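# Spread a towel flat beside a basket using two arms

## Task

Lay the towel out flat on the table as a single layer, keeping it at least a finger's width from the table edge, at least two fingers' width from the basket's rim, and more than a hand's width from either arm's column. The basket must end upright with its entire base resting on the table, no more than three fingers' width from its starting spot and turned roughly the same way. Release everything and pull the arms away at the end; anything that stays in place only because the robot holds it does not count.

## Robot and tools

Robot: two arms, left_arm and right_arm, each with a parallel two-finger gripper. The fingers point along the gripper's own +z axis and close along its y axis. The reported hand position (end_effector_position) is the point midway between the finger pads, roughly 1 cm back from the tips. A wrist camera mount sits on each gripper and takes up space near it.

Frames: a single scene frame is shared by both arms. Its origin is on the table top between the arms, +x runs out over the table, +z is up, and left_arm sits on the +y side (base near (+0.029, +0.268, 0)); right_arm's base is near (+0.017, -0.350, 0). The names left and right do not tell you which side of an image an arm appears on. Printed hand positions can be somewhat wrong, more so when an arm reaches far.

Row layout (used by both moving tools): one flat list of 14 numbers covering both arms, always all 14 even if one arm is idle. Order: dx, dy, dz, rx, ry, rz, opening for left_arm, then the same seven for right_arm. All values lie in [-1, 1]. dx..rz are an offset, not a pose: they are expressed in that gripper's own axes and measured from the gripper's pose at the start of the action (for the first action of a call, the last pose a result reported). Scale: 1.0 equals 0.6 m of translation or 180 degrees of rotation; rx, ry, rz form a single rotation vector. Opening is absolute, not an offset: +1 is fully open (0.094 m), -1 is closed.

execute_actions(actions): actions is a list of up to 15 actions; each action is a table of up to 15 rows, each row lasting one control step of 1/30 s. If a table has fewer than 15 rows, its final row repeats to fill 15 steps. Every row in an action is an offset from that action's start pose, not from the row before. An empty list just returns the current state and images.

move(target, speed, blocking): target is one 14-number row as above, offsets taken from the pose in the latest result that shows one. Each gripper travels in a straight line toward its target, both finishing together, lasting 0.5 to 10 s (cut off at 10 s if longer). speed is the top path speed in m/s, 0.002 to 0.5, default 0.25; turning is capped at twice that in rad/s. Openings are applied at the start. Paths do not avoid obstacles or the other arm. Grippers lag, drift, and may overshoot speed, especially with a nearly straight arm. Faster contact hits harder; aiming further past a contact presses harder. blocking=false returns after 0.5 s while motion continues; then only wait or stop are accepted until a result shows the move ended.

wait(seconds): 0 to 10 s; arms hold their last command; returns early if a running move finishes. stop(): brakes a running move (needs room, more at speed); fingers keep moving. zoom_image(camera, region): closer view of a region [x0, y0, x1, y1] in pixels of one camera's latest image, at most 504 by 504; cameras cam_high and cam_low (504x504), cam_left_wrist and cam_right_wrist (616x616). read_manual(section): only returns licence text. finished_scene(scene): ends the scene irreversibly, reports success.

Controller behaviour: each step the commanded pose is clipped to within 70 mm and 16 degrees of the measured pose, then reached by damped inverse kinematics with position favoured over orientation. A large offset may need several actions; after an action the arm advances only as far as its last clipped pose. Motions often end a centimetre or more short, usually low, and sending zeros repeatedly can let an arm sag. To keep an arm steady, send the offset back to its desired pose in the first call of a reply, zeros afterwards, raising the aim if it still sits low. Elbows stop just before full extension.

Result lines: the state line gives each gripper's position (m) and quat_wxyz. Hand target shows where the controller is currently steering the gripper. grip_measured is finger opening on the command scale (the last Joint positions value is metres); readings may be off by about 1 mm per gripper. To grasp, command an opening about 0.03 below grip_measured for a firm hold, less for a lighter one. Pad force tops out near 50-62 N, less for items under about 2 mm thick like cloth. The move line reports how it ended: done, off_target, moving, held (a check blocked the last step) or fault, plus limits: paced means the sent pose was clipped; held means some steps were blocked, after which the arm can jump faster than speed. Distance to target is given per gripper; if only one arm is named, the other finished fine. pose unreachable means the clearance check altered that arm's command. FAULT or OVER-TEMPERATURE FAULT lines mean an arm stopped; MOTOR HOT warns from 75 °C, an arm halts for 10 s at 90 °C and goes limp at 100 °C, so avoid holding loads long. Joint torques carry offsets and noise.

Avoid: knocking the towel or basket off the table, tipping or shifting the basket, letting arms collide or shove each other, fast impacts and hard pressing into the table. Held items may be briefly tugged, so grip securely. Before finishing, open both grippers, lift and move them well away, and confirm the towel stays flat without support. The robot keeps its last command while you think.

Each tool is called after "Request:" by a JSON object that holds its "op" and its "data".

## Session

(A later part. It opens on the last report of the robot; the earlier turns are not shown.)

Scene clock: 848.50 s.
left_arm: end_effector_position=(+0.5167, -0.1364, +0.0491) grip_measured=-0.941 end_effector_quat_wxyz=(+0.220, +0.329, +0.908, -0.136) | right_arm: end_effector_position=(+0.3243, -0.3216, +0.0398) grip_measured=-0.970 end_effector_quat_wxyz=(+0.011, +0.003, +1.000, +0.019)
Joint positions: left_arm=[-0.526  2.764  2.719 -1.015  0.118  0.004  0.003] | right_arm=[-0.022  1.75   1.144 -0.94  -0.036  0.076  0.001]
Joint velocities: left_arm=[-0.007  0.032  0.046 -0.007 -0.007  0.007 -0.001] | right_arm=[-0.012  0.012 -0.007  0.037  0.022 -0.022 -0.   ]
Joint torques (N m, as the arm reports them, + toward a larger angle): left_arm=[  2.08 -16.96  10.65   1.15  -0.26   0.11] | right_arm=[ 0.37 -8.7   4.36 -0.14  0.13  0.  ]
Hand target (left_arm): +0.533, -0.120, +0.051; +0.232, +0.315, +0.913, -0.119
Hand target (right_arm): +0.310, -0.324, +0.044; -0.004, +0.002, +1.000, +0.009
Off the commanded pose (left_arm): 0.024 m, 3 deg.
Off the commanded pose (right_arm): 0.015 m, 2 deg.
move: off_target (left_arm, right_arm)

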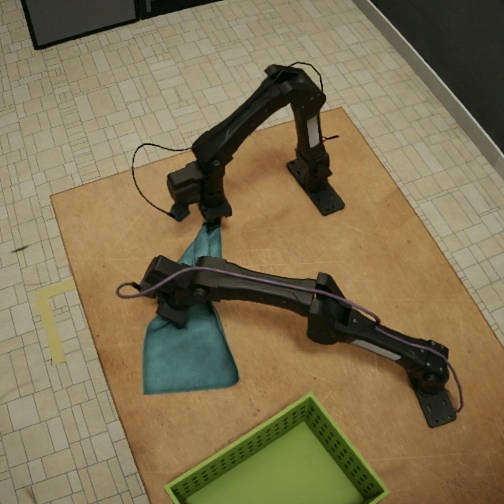

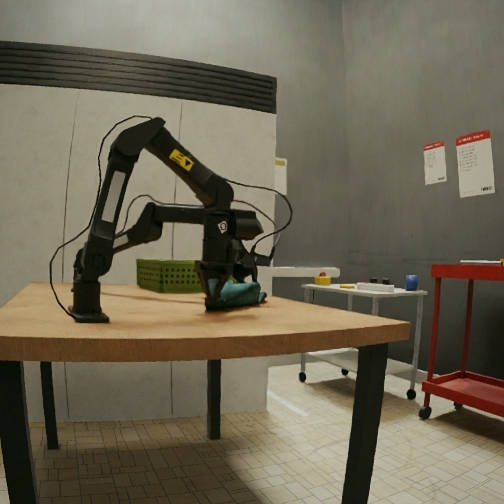

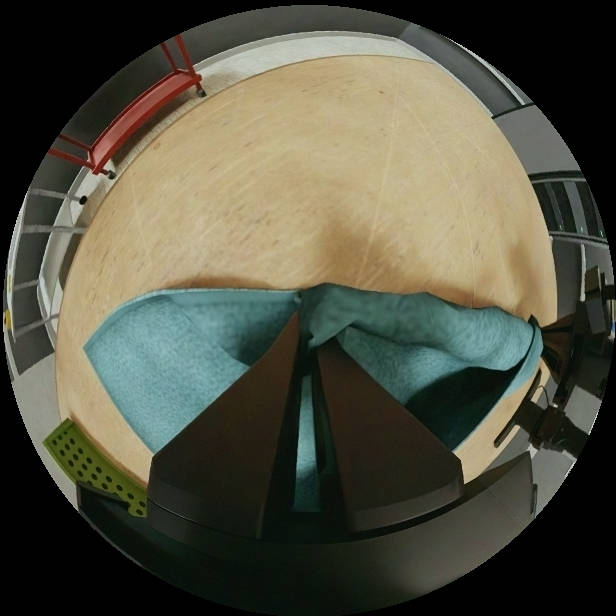

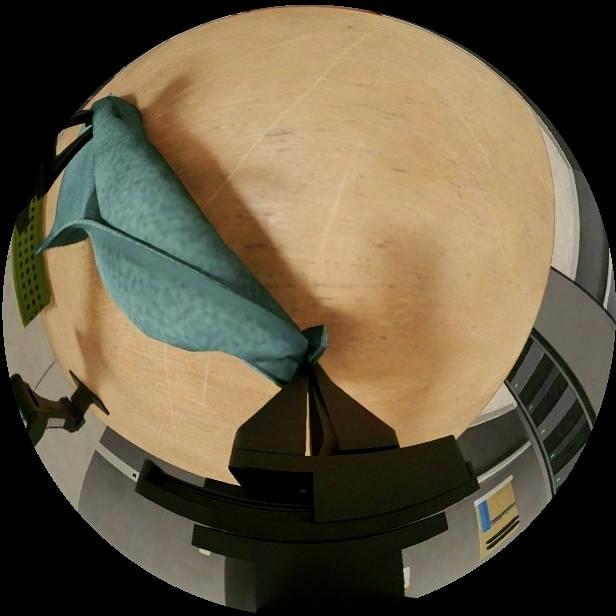

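Request:
{"op": "execute_actions", "data": {"actions": [[[0,0,0.02,0,0,0,-1,-0.01,0,0.01,0,0,0,-1]],[[0,0,0,0,0,0,-0.6,0,0,0,0,0,0,-1],[0,0,0,0,0,0,-0.2,0,0,0,0,0,0,-1],[0,0,0,0,0,0,0.2,0,0,0,0,0,0,-1],[0,0,0,0,0,0,0.5,0,0,0,0,0,0,-1]]]}}

Request:
{"op": "move", "data": {"target": [0.25,0.1,-0.35,0,0,0,0.5,0,0,0,0,0,0,-1], "speed": 0.25}}

Scene clock: 877.67 s.
left_arm: end_effector_position=(+0.5182, -0.1427, +0.0401) grip_measured=+0.498 end_effector_quat_wxyz=(+0.222, +0.332, +0.906, -0.140) | right_arm: end_effector_position=(+0.3303, -0.3207, +0.0337) grip_measured=-0.970 end_effector_quat_wxyz=(+0.016, +0.003, +1.000, +0.021)
Joint positions: left_arm=[-0.53   2.812  2.774 -1.016  0.124  0.004  0.07 ] | right_arm=[-0.022  1.772  1.144 -0.908 -0.039  0.076  0.001]
Joint velocities: left_arm=[ 0.002  0.002  0.007 -0.081 -0.066  0.051 -0.   ] | right_arm=[-0.017  0.002  0.012 -0.037 -0.007  0.037 -0.   ]
Joint torques (N m, as the arm reports them, + toward a larger angle): left_arm=[  0.1  -18.29   7.67   1.16   0.09   0.02] | right_arm=[ 0.   -6.57  6.01  0.27 -0.01 -0.01]
Hand target (left_arm): +0.518, -0.142, +0.040; +0.221, +0.332, +0.906, -0.139
Hand target (right_arm): +0.330, -0.321, +0.034; +0.015, +0.003, +1.000, +0.021
Off the commanded pose (left_arm): 0.001 m, 0 deg.
Off the commanded pose (right_arm): 0.000 m, 0 deg.

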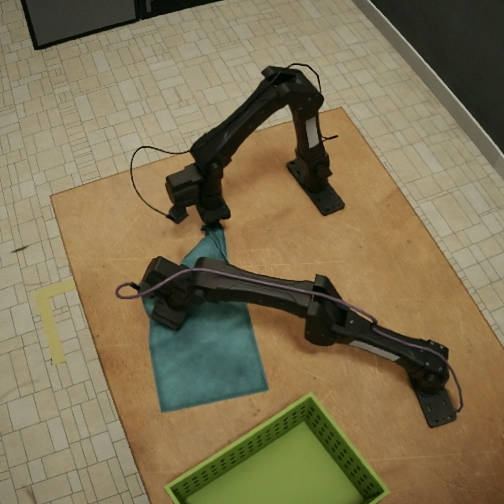

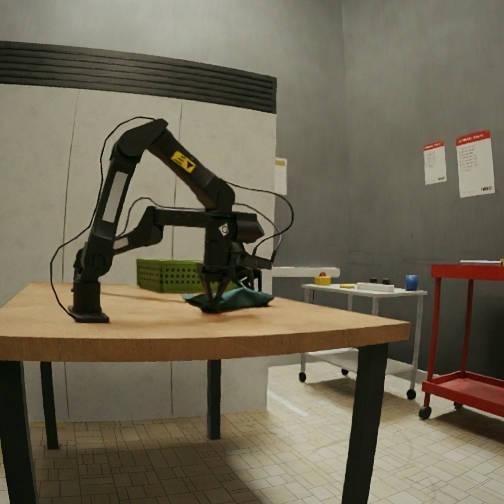

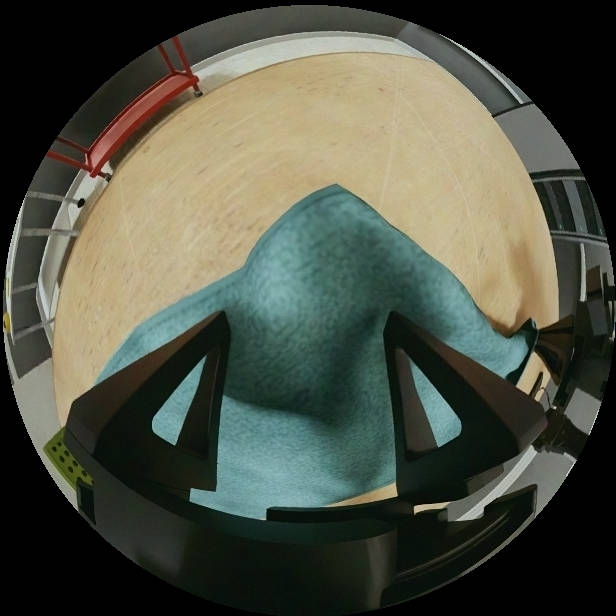

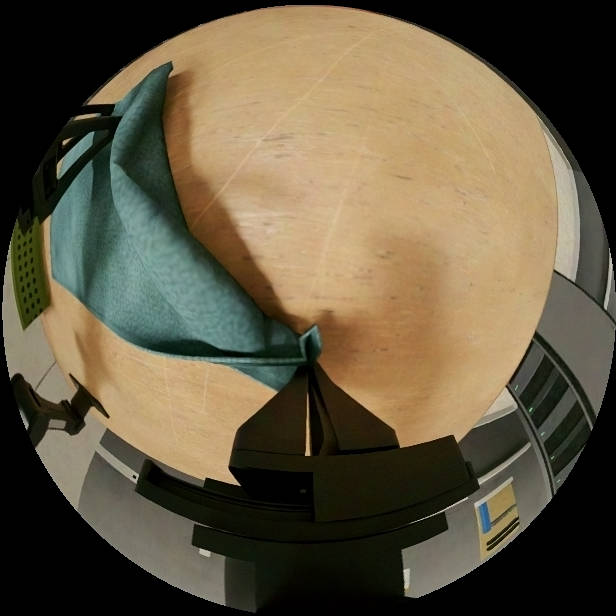

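Scene clock: 879.27 s.
left_arm: end_effector_position=(+0.4026, +0.0655, +0.1495) grip_measured=+0.498 end_effector_quat_wxyz=(+0.242, +0.326, +0.904, -0.135) | right_arm: end_effector_position=(+0.3303, -0.3207, +0.0337) grip_measured=-0.970 end_effector_quat_wxyz=(+0.016, +0.003, +1.000, +0.021)
Joint positions: left_arm=[-0.267  1.694  1.378 -0.741  0.234  0.229  0.07 ] | right_arm=[-0.022  1.772  1.144 -0.908 -0.039  0.076  0.001]
Joint velocities: left_arm=[-0.002 -0.017  0.012 -0.007  0.022 -0.007 -0.001] | right_arm=[-0.022  0.012 -0.007 -0.022 -0.037  0.081  0.   ]
Joint torques (N m, as the arm reports them, + toward a larger angle): left_arm=[ 0.25 -9.97  5.32  0.99  0.32  0.12] | right_arm=[ 0.   -6.56  5.97  0.26 -0.01 -0.01]
Hand target (left_arm): +0.391, +0.068, +0.139; +0.220, +0.332, +0.907, -0.140
Hand target (right_arm): +0.330, -0.321, +0.034; +0.016, +0.003, +1.000, +0.021
Off the commanded pose (left_arm): 0.015 m, 2 deg.
Off the commanded pose (right_arm): 0.000 m, 0 deg.
move: off_target (left_arm)

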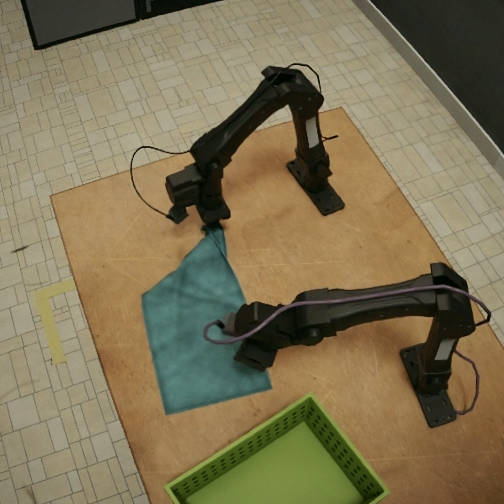

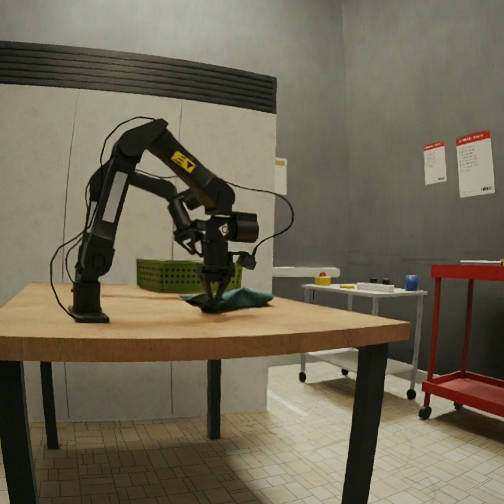

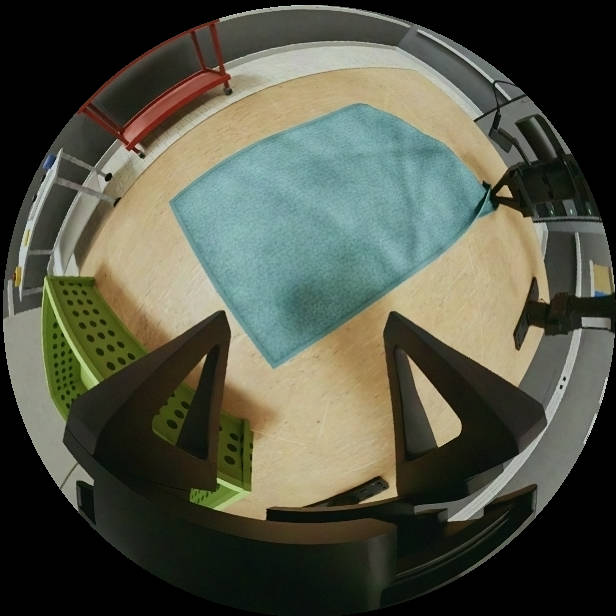

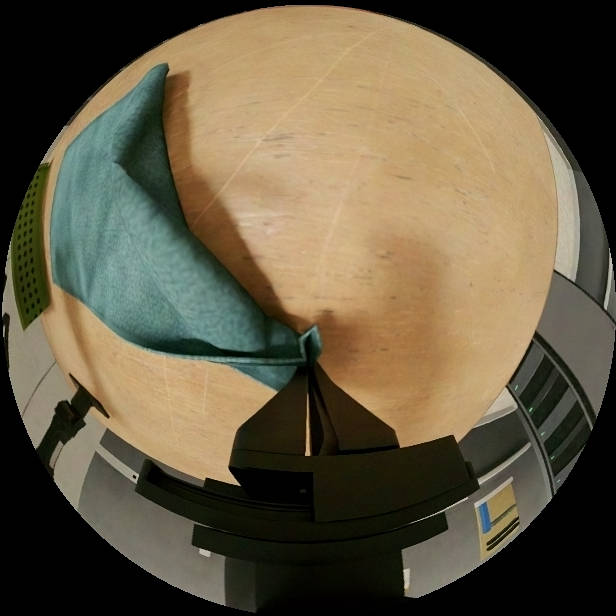

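Request:
{"op": "move", "data": {"target": [0.3,0.15,-0.1,0,0,0,0.5,0,0,0,0,0,0,-1], "speed": 0.25}}

Scene clock: 884.17 s.
left_arm: end_effector_position=(+0.3412, +0.2503, +0.1160) grip_measured=+0.498 end_effector_quat_wxyz=(+0.281, +0.340, +0.890, -0.114) | right_arm: end_effector_position=(+0.3303, -0.3207, +0.0337) grip_measured=-0.970 end_effector_quat_wxyz=(+0.016, +0.003, +1.000, +0.021)
Joint positions: left_arm=[ 0.347  1.378  0.934 -0.741  0.493  0.843  0.07 ] | right_arm=[-0.022  1.772  1.144 -0.908 -0.039  0.076  0.001]
Joint velocities: left_arm=[-0.012 -0.017 -0.007 -0.095 -0.037  0.022 -0.001] | right_arm=[ 0.007 -0.012 -0.027 -0.022 -0.037  0.022  0.001]
Joint torques (N m, as the arm reports them, + toward a larger angle): left_arm=[ 0.75 -4.89  4.14  0.37  0.21  0.03] | right_arm=[ 0.   -6.56  5.96  0.26 -0.01 -0.01]
Hand target (left_arm): +0.319, +0.250, +0.097; +0.239, +0.327, +0.904, -0.136
Hand target (right_arm): +0.330, -0.321, +0.034; +0.016, +0.003, +1.000, +0.021
Off the commanded pose (left_arm): 0.028 m, 6 deg.
Off the commanded pose (right_arm): 0.000 m, 0 deg.
move: off_target (left_arm)

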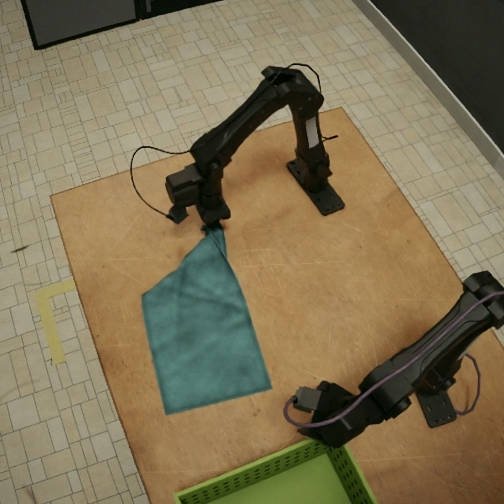

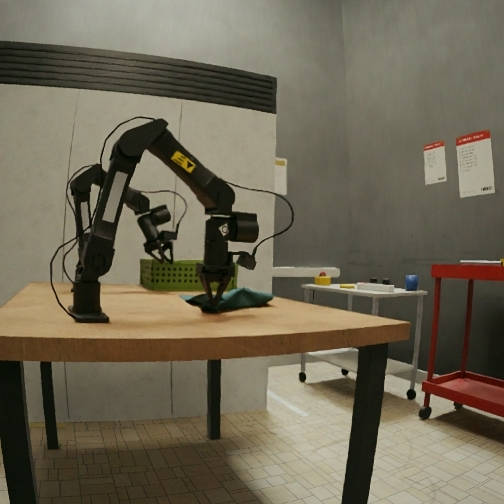

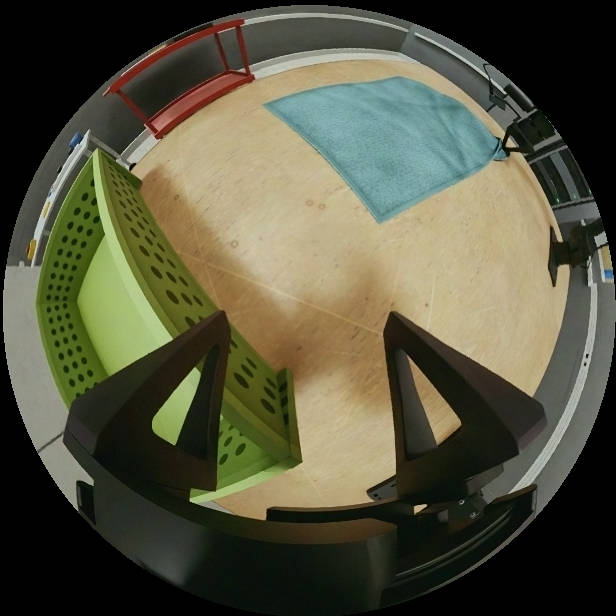

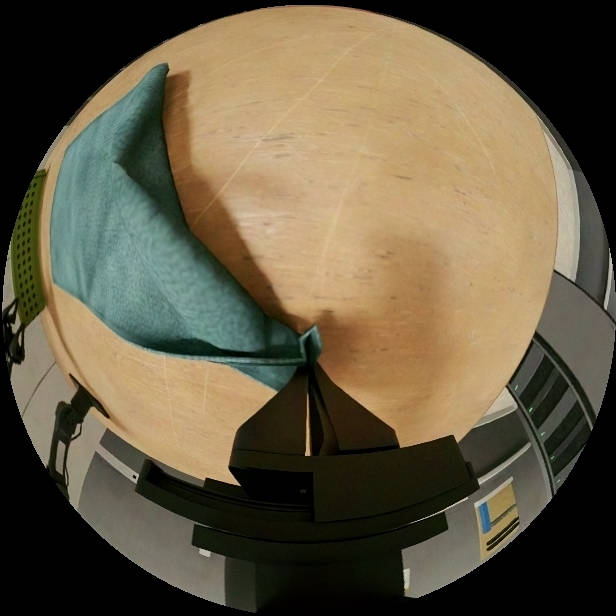

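Request:
{"op": "move", "data": {"target": [0.0,0,-0.2,0,0,0,0.5,0,0,0,0,0,0,-1], "speed": 0.15}}

Scene clock: 887.83 s.
left_arm: end_effector_position=(+0.2884, +0.2989, +0.2028) grip_measured=+0.498 end_effector_quat_wxyz=(+0.268, +0.338, +0.895, -0.114) | right_arm: end_effector_position=(+0.3303, -0.3207, +0.0337) grip_measured=-0.970 end_effector_quat_wxyz=(+0.016, +0.003, +1.000, +0.021)
Joint positions: left_arm=[ 0.616  1.301  1.246 -1.303  0.556  1.141  0.07 ] | right_arm=[-0.022  1.772  1.144 -0.908 -0.039  0.076  0.001]
Joint velocities: left_arm=[ 0.002 -0.002  0.002  0.022 -0.037 -0.095 -0.   ] | right_arm=[-0.022 -0.002 -0.002 -0.022 -0.007  0.037  0.   ]
Joint torques (N m, as the arm reports them, + toward a larger angle): left_arm=[ 0.7  -4.93  9.85  0.46  0.59  0.13] | right_arm=[ 0.   -6.57  5.97  0.26 -0.01 -0.01]
Hand target (left_arm): +0.289, +0.298, +0.213; +0.280, +0.340, +0.890, -0.115
Hand target (right_arm): +0.330, -0.321, +0.034; +0.016, +0.003, +1.000, +0.021
Off the commanded pose (left_arm): 0.011 m, 2 deg.
Off the commanded pose (right_arm): 0.000 m, 0 deg.
move: off_target (left_arm)

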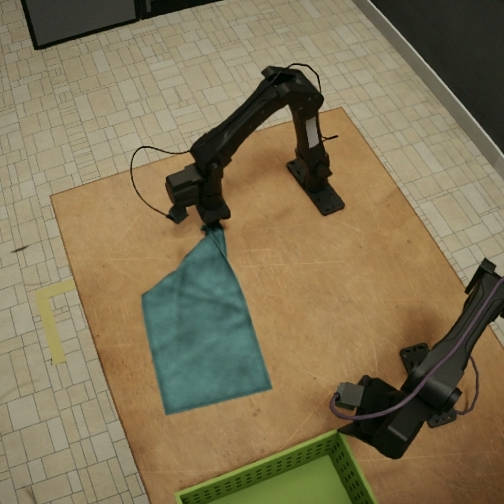

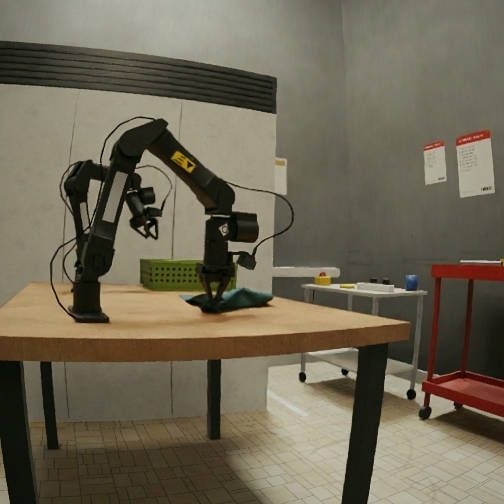

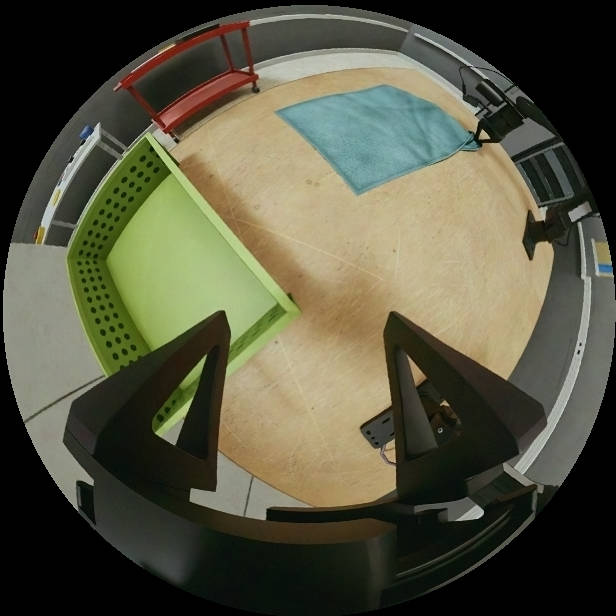

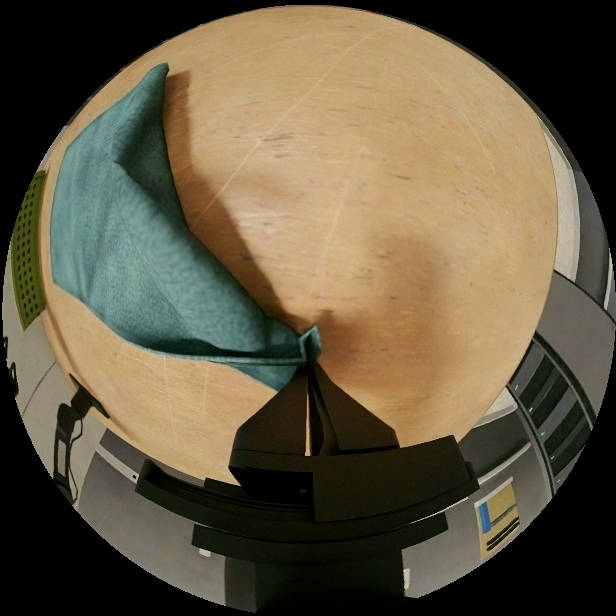

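Request:
{"op": "zoom_image", "data": {"camera": "cam_high", "region": [110,200,310,430]}}

Request:
{"op": "zoom_image", "data": {"camera": "cam_right_wrist", "region": [20,40,360,400]}}

Region (110, 200, 310, 430) of cam_high's 504x504 image, scaled by 2.191, with more detail than that image has; it fills the left 438 columns of this view, and the rest is white.

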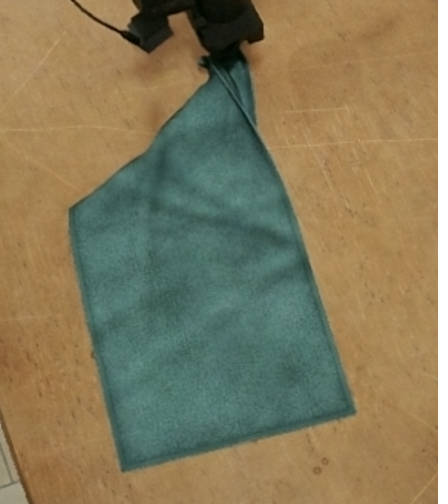

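Region (20, 40, 360, 400) of cam_right_wrist's 616x616 image, scaled by 1.400, with more detail than that image has.

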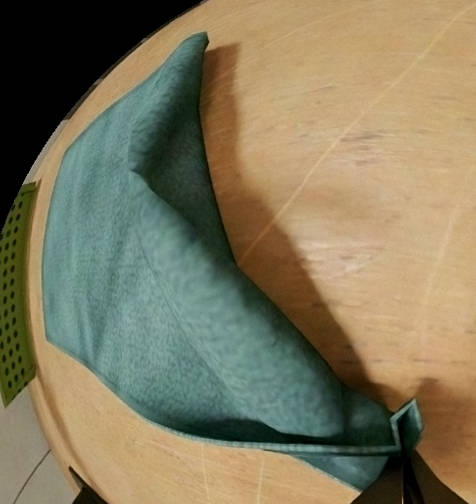

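Request:
{"op": "move", "data": {"target": [-0.461,-0.372,0.36,0,0,0,0.5,0,0,0,0,0,0,-1], "speed": 0.3}}

Scene clock: 922.47 s.
left_arm: end_effector_position=(+0.4015, -0.1012, +0.1840) grip_measured=+0.498 end_effector_quat_wxyz=(+0.272, +0.344, +0.891, -0.115) | right_arm: end_effector_position=(+0.3303, -0.3207, +0.0337) grip_measured=-0.970 end_effector_quat_wxyz=(+0.016, +0.003, +1.000, +0.021)
Joint positions: left_arm=[-0.651  2.02   1.909 -0.86  -0.01  -0.048  0.07 ] | right_arm=[-0.022  1.772  1.144 -0.908 -0.039  0.076  0.001]
Joint velocities: left_arm=[ 0.007 -0.017 -0.007 -0.037  0.022 -0.037 -0.001] | right_arm=[-0.002  0.002  0.002  0.081 -0.007  0.007 -0.   ]
Joint torques (N m, as the arm reports them, + toward a larger angle): left_arm=[  0.09 -12.47  10.88   1.11  -0.12  -0.08] | right_arm=[ 0.01 -6.56  5.97  0.26 -0.01 -0.01]
Hand target (left_arm): +0.404, -0.100, +0.189; +0.275, +0.337, +0.894, -0.112
Hand target (right_arm): +0.330, -0.321, +0.034; +0.016, +0.003, +1.000, +0.021
Off the commanded pose (left_arm): 0.002 m, 1 deg.
Off the commanded pose (right_arm): 0.000 m, 0 deg.
move: done

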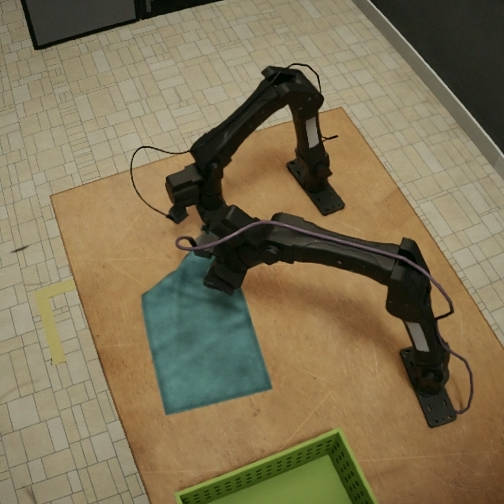

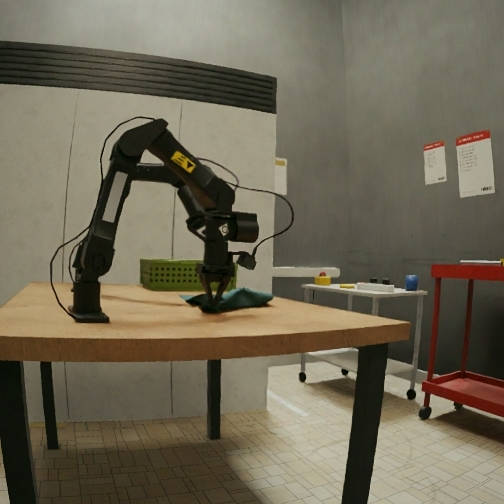

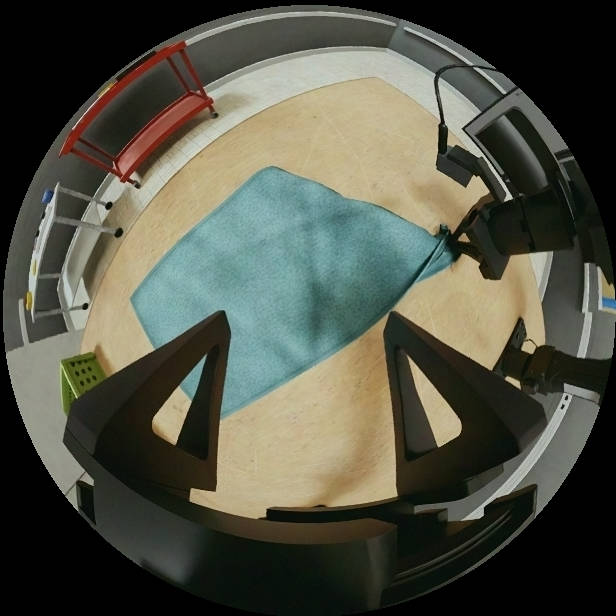

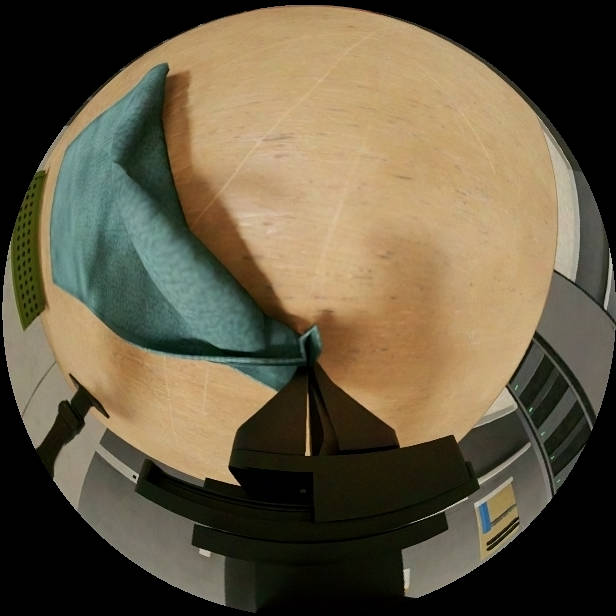

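Request:
{"op": "zoom_image", "data": {"camera": "cam_left_wrist", "region": [110,130,490,440]}}

Region (110, 130, 490, 440) of cam_left_wrist's 616x616 image, scaled by 1.326, with more detail than that image has; it fills the top 411 rows of this view, and the rest is white.

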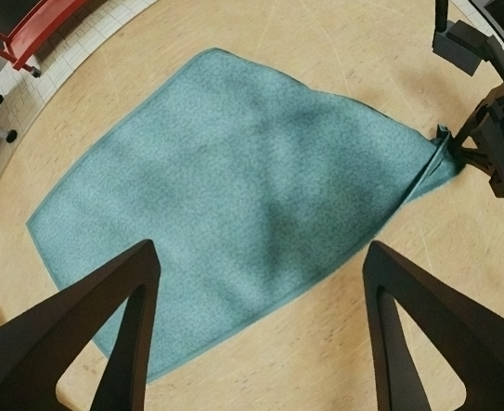

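Request:
{"op": "move", "data": {"target": [0.03,0.05,-0.03,0,0,0,0.5,0,0,-0.28,0,-0.05,0,-1], "speed": 0.1}}

Scene clock: 966.07 s.
left_arm: end_effector_position=(+0.4062, -0.0665, +0.1888) grip_measured=+0.498 end_effector_quat_wxyz=(+0.276, +0.340, +0.892, -0.113) | right_arm: end_effector_position=(+0.3260, -0.3226, +0.1854) grip_measured=-0.970 end_effector_quat_wxyz=(+0.071, +0.003, +0.997, +0.024)
Joint positions: left_arm=[-0.586  1.93   1.799 -0.835  0.018  0.002  0.07 ] | right_arm=[-0.027  1.597  1.55  -1.38  -0.038  0.073  0.001]
Joint velocities: left_arm=[ 0.007  0.012  0.007 -0.022 -0.066 -0.051  0.001] | right_arm=[ 0.017 -0.007 -0.002  0.007  0.022 -0.007  0.   ]
Joint torques (N m, as the arm reports them, + toward a larger angle): left_arm=[  0.56 -13.55   5.8    1.35   0.15   0.16] | right_arm=[-0.85 -7.6   9.12  0.39  0.07 -0.08]
Hand target (left_arm): +0.403, -0.062, +0.188; +0.272, +0.344, +0.891, -0.115
Hand target (right_arm): +0.327, -0.328, +0.201; +0.094, +0.005, +0.995, +0.020
Off the commanded pose (left_arm): 0.005 m, 1 deg.
Off the commanded pose (right_arm): 0.017 m, 3 deg.
move: off_target (right_arm)

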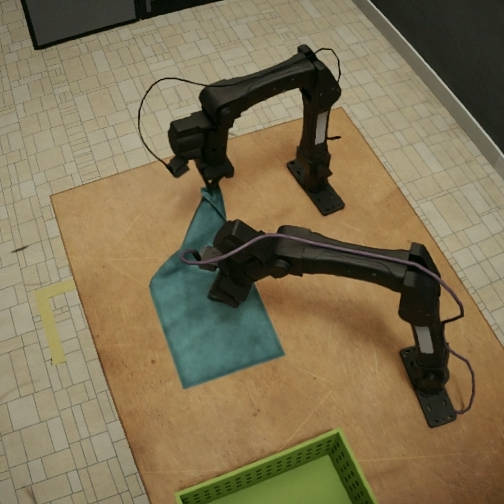

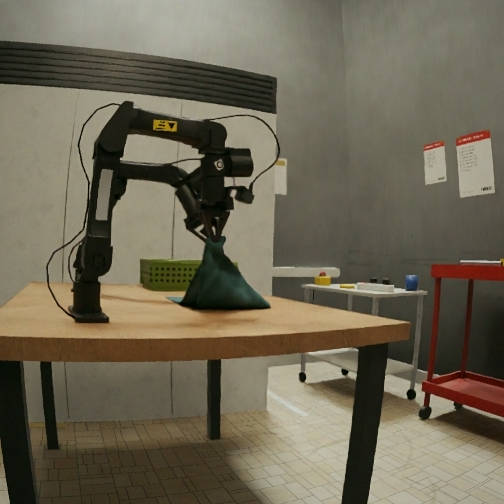

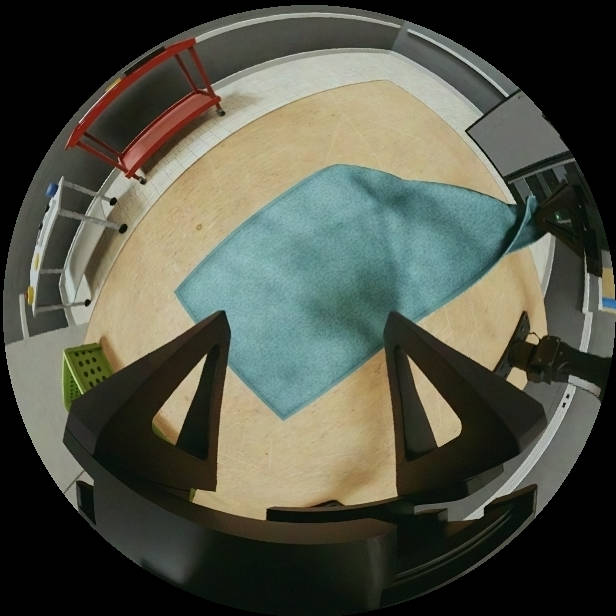

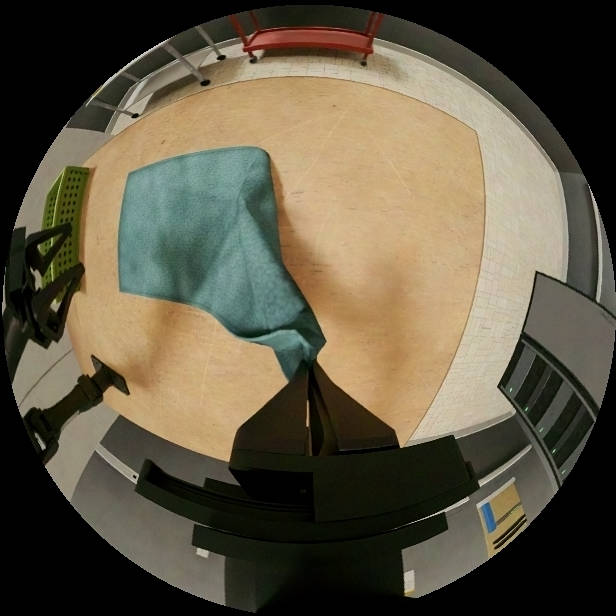

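Request:
{"op": "zoom_image", "data": {"camera": "cam_low", "region": [140,200,320,330]}}

Request:
{"op": "zoom_image", "data": {"camera": "cam_right_wrist", "region": [90,120,370,400]}}

Region (140, 200, 320, 330) of cam_low's 504x504 image, scaled by 2.800, with more detail than that image has.

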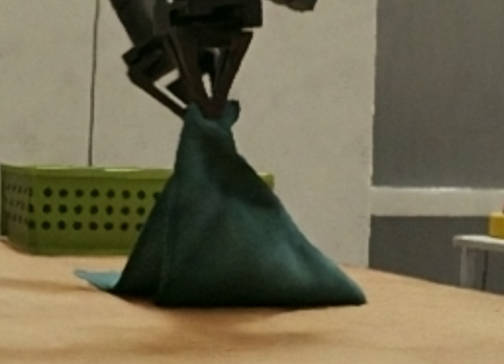

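Region (90, 120, 370, 400) of cam_right_wrist's 616x616 image, scaled by 1.800, with more detail than that image has.

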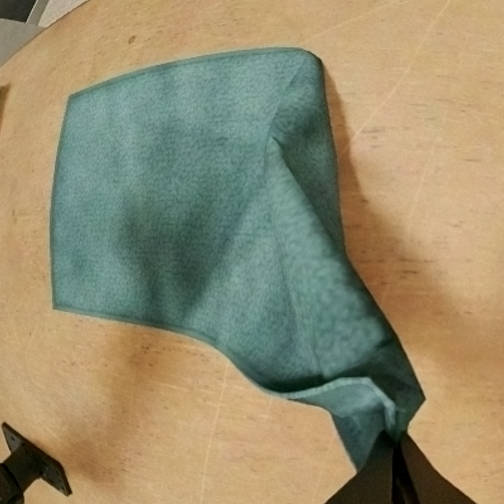

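Request:
{"op": "move", "data": {"target": [0.05,0.05,-0.03,0,0,0,0.5,-0.223,0.048,0.085,0,0,0,-1], "speed": 0.08}}

Scene clock: 1018.33 s.
left_arm: end_effector_position=(+0.4039, -0.0249, +0.1871) grip_measured=+0.498 end_effector_quat_wxyz=(+0.279, +0.337, +0.893, -0.110) | right_arm: end_effector_position=(+0.4635, -0.2969, +0.1478) grip_measured=-0.970 end_effector_quat_wxyz=(+0.063, +0.005, +0.998, +0.026)
Joint positions: left_arm=[-0.511  1.812  1.636 -0.788  0.052  0.059  0.07 ] | right_arm=[ 0.011  2.184  2.181 -1.436 -0.038  0.115  0.001]
Joint velocities: left_arm=[-0.007 -0.027 -0.007 -0.051  0.037 -0.037 -0.   ] | right_arm=[-0.002 -0.022 -0.012  0.022 -0.007  0.022 -0.   ]
Joint torques (N m, as the arm reports them, + toward a larger angle): left_arm=[  0.54 -12.4    5.89   1.35   0.18   0.12] | right_arm=[ 0.79 -9.78  9.17  0.29  0.03  0.05]
Hand target (left_arm): +0.400, -0.021, +0.186; +0.275, +0.340, +0.892, -0.113
Hand target (right_arm): +0.466, -0.293, +0.155; +0.072, +0.003, +0.997, +0.025
Off the commanded pose (left_arm): 0.006 m, 1 deg.
Off the commanded pose (right_arm): 0.009 m, 1 deg.
move: done

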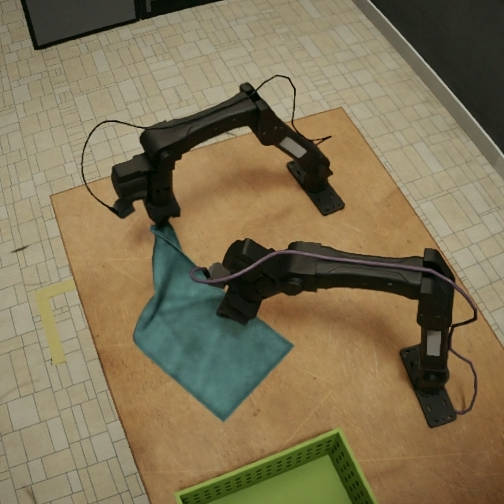

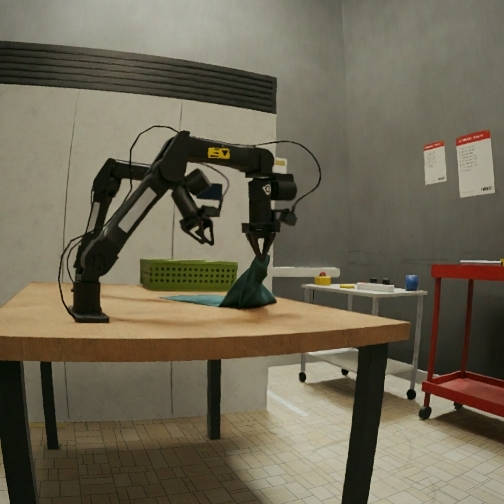

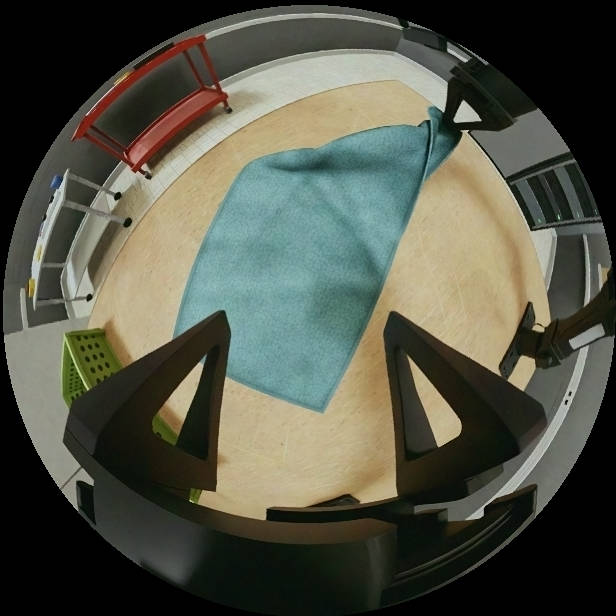

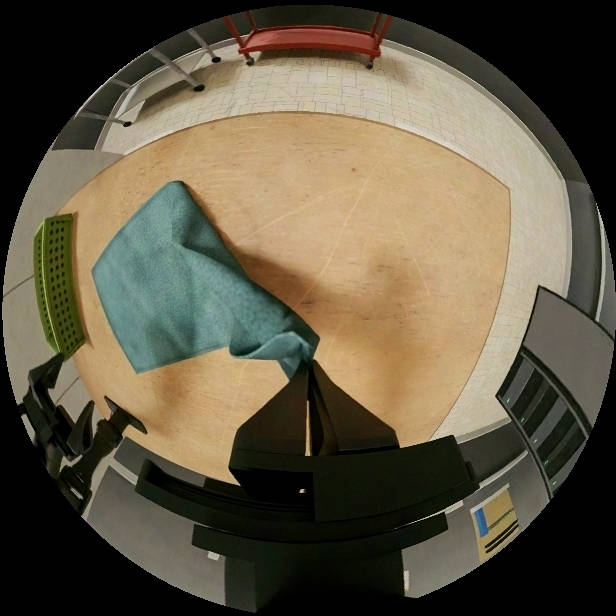

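Request:
{"op": "move", "data": {"target": [0.1,0.1,-0.05,0,0,0,0.5,0.06,-0.04,-0.32,0,-0.12,0,-1], "speed": 0.1}}

Scene clock: 1028.50 s.
left_arm: end_effector_position=(+0.3987, +0.0613, +0.1774) grip_measured=+0.498 end_effector_quat_wxyz=(+0.280, +0.333, +0.894, -0.105) | right_arm: end_effector_position=(+0.4091, -0.3246, +0.3148) grip_measured=-0.970 end_effector_quat_wxyz=(+0.233, +0.008, +0.972, +0.029)
Joint positions: left_arm=[-0.314  1.623  1.383 -0.74   0.151  0.216  0.07 ] | right_arm=[-0.041  1.825  2.281 -1.554 -0.029  0.074  0.001]
Joint velocities: left_arm=[-0.017 -0.022 -0.002  0.081  0.051 -0.007 -0.   ] | right_arm=[-0.027 -0.012 -0.027  0.022  0.007 -0.007  0.001]
Joint torques (N m, as the arm reports them, + toward a larger angle): left_arm=[  0.46 -10.39   5.85   1.32   0.25   0.11] | right_arm=[-0.84 -8.65  8.13  0.92  0.06 -0.04]
Hand target (left_arm): +0.394, +0.064, +0.176; +0.277, +0.337, +0.893, -0.110
Hand target (right_arm): +0.405, -0.330, +0.333; +0.258, +0.011, +0.966, +0.024
Off the commanded pose (left_arm): 0.005 m, 1 deg.
Off the commanded pose (right_arm): 0.019 m, 2 deg.
joint sent to its limit (right arm) — the command would take joint 4 (wrist pitch) past its lower limit, so that joint was sent only as far as its limit.
move: off_target (right_arm)

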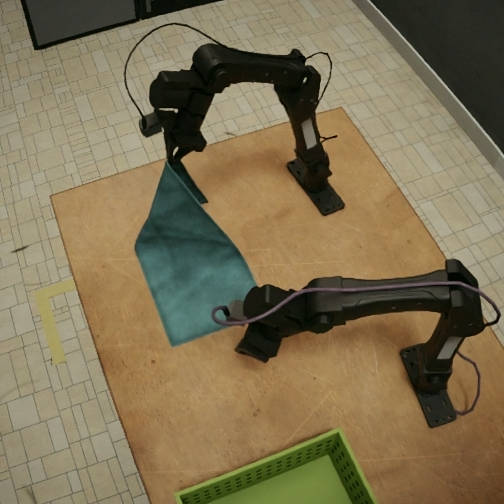

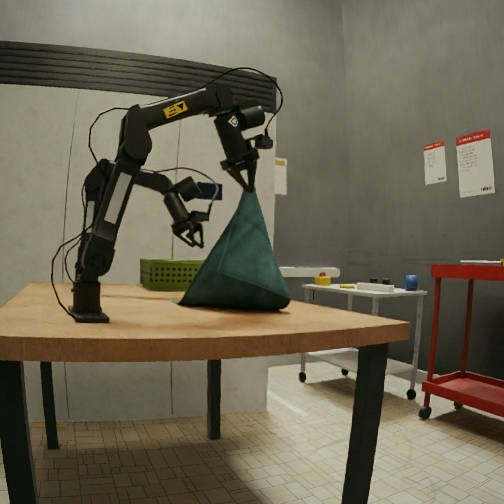

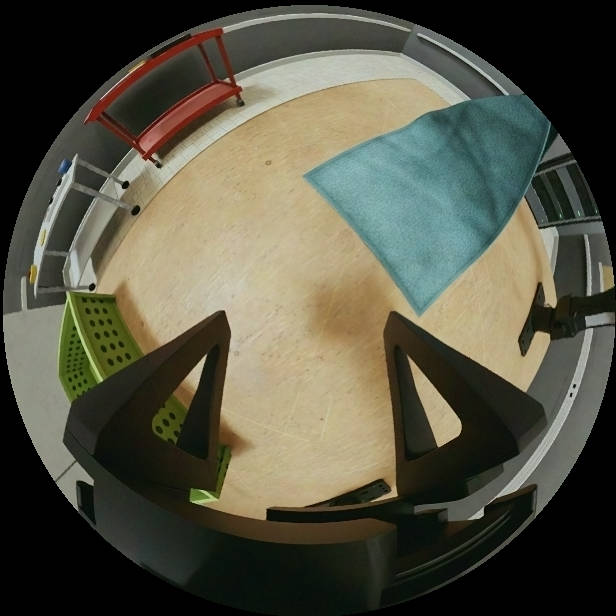

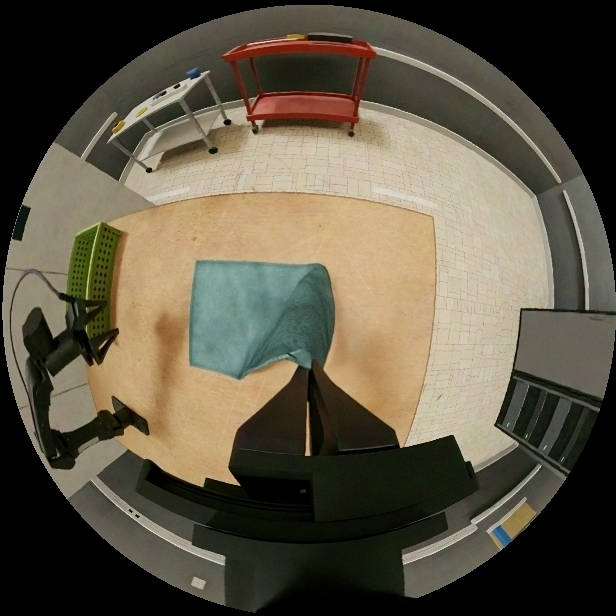

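Request:
{"op": "zoom_image", "data": {"camera": "cam_low", "region": [140,160,340,330]}}

Request:
{"op": "zoom_image", "data": {"camera": "cam_high", "region": [100,130,320,370]}}

Region (140, 160, 340, 330) of cam_low's 504x504 image, scaled by 2.520, with more detail than that image has; it fills the top 428 rows of this view, and the rest is white.

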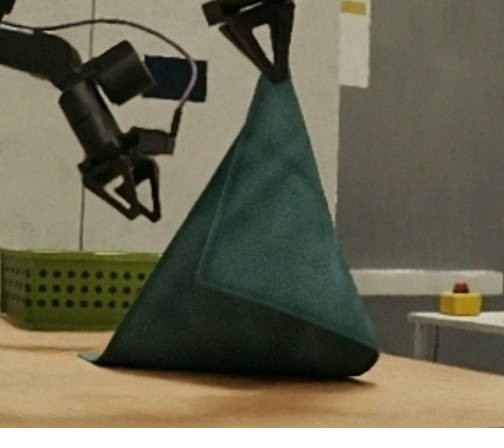

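Region (100, 130, 320, 370) of cam_high's 504x504 image, scaled by 2.100, with more detail than that image has; it fills the left 462 columns of this view, and the rest is white.

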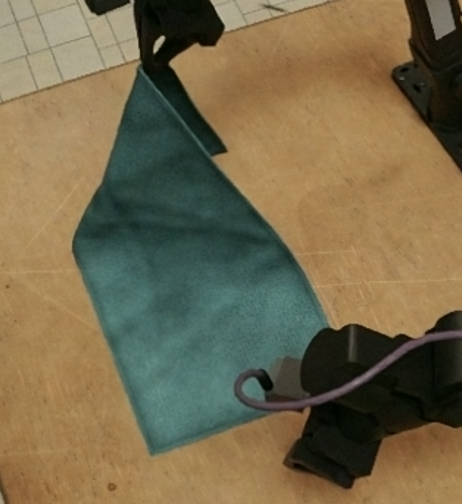

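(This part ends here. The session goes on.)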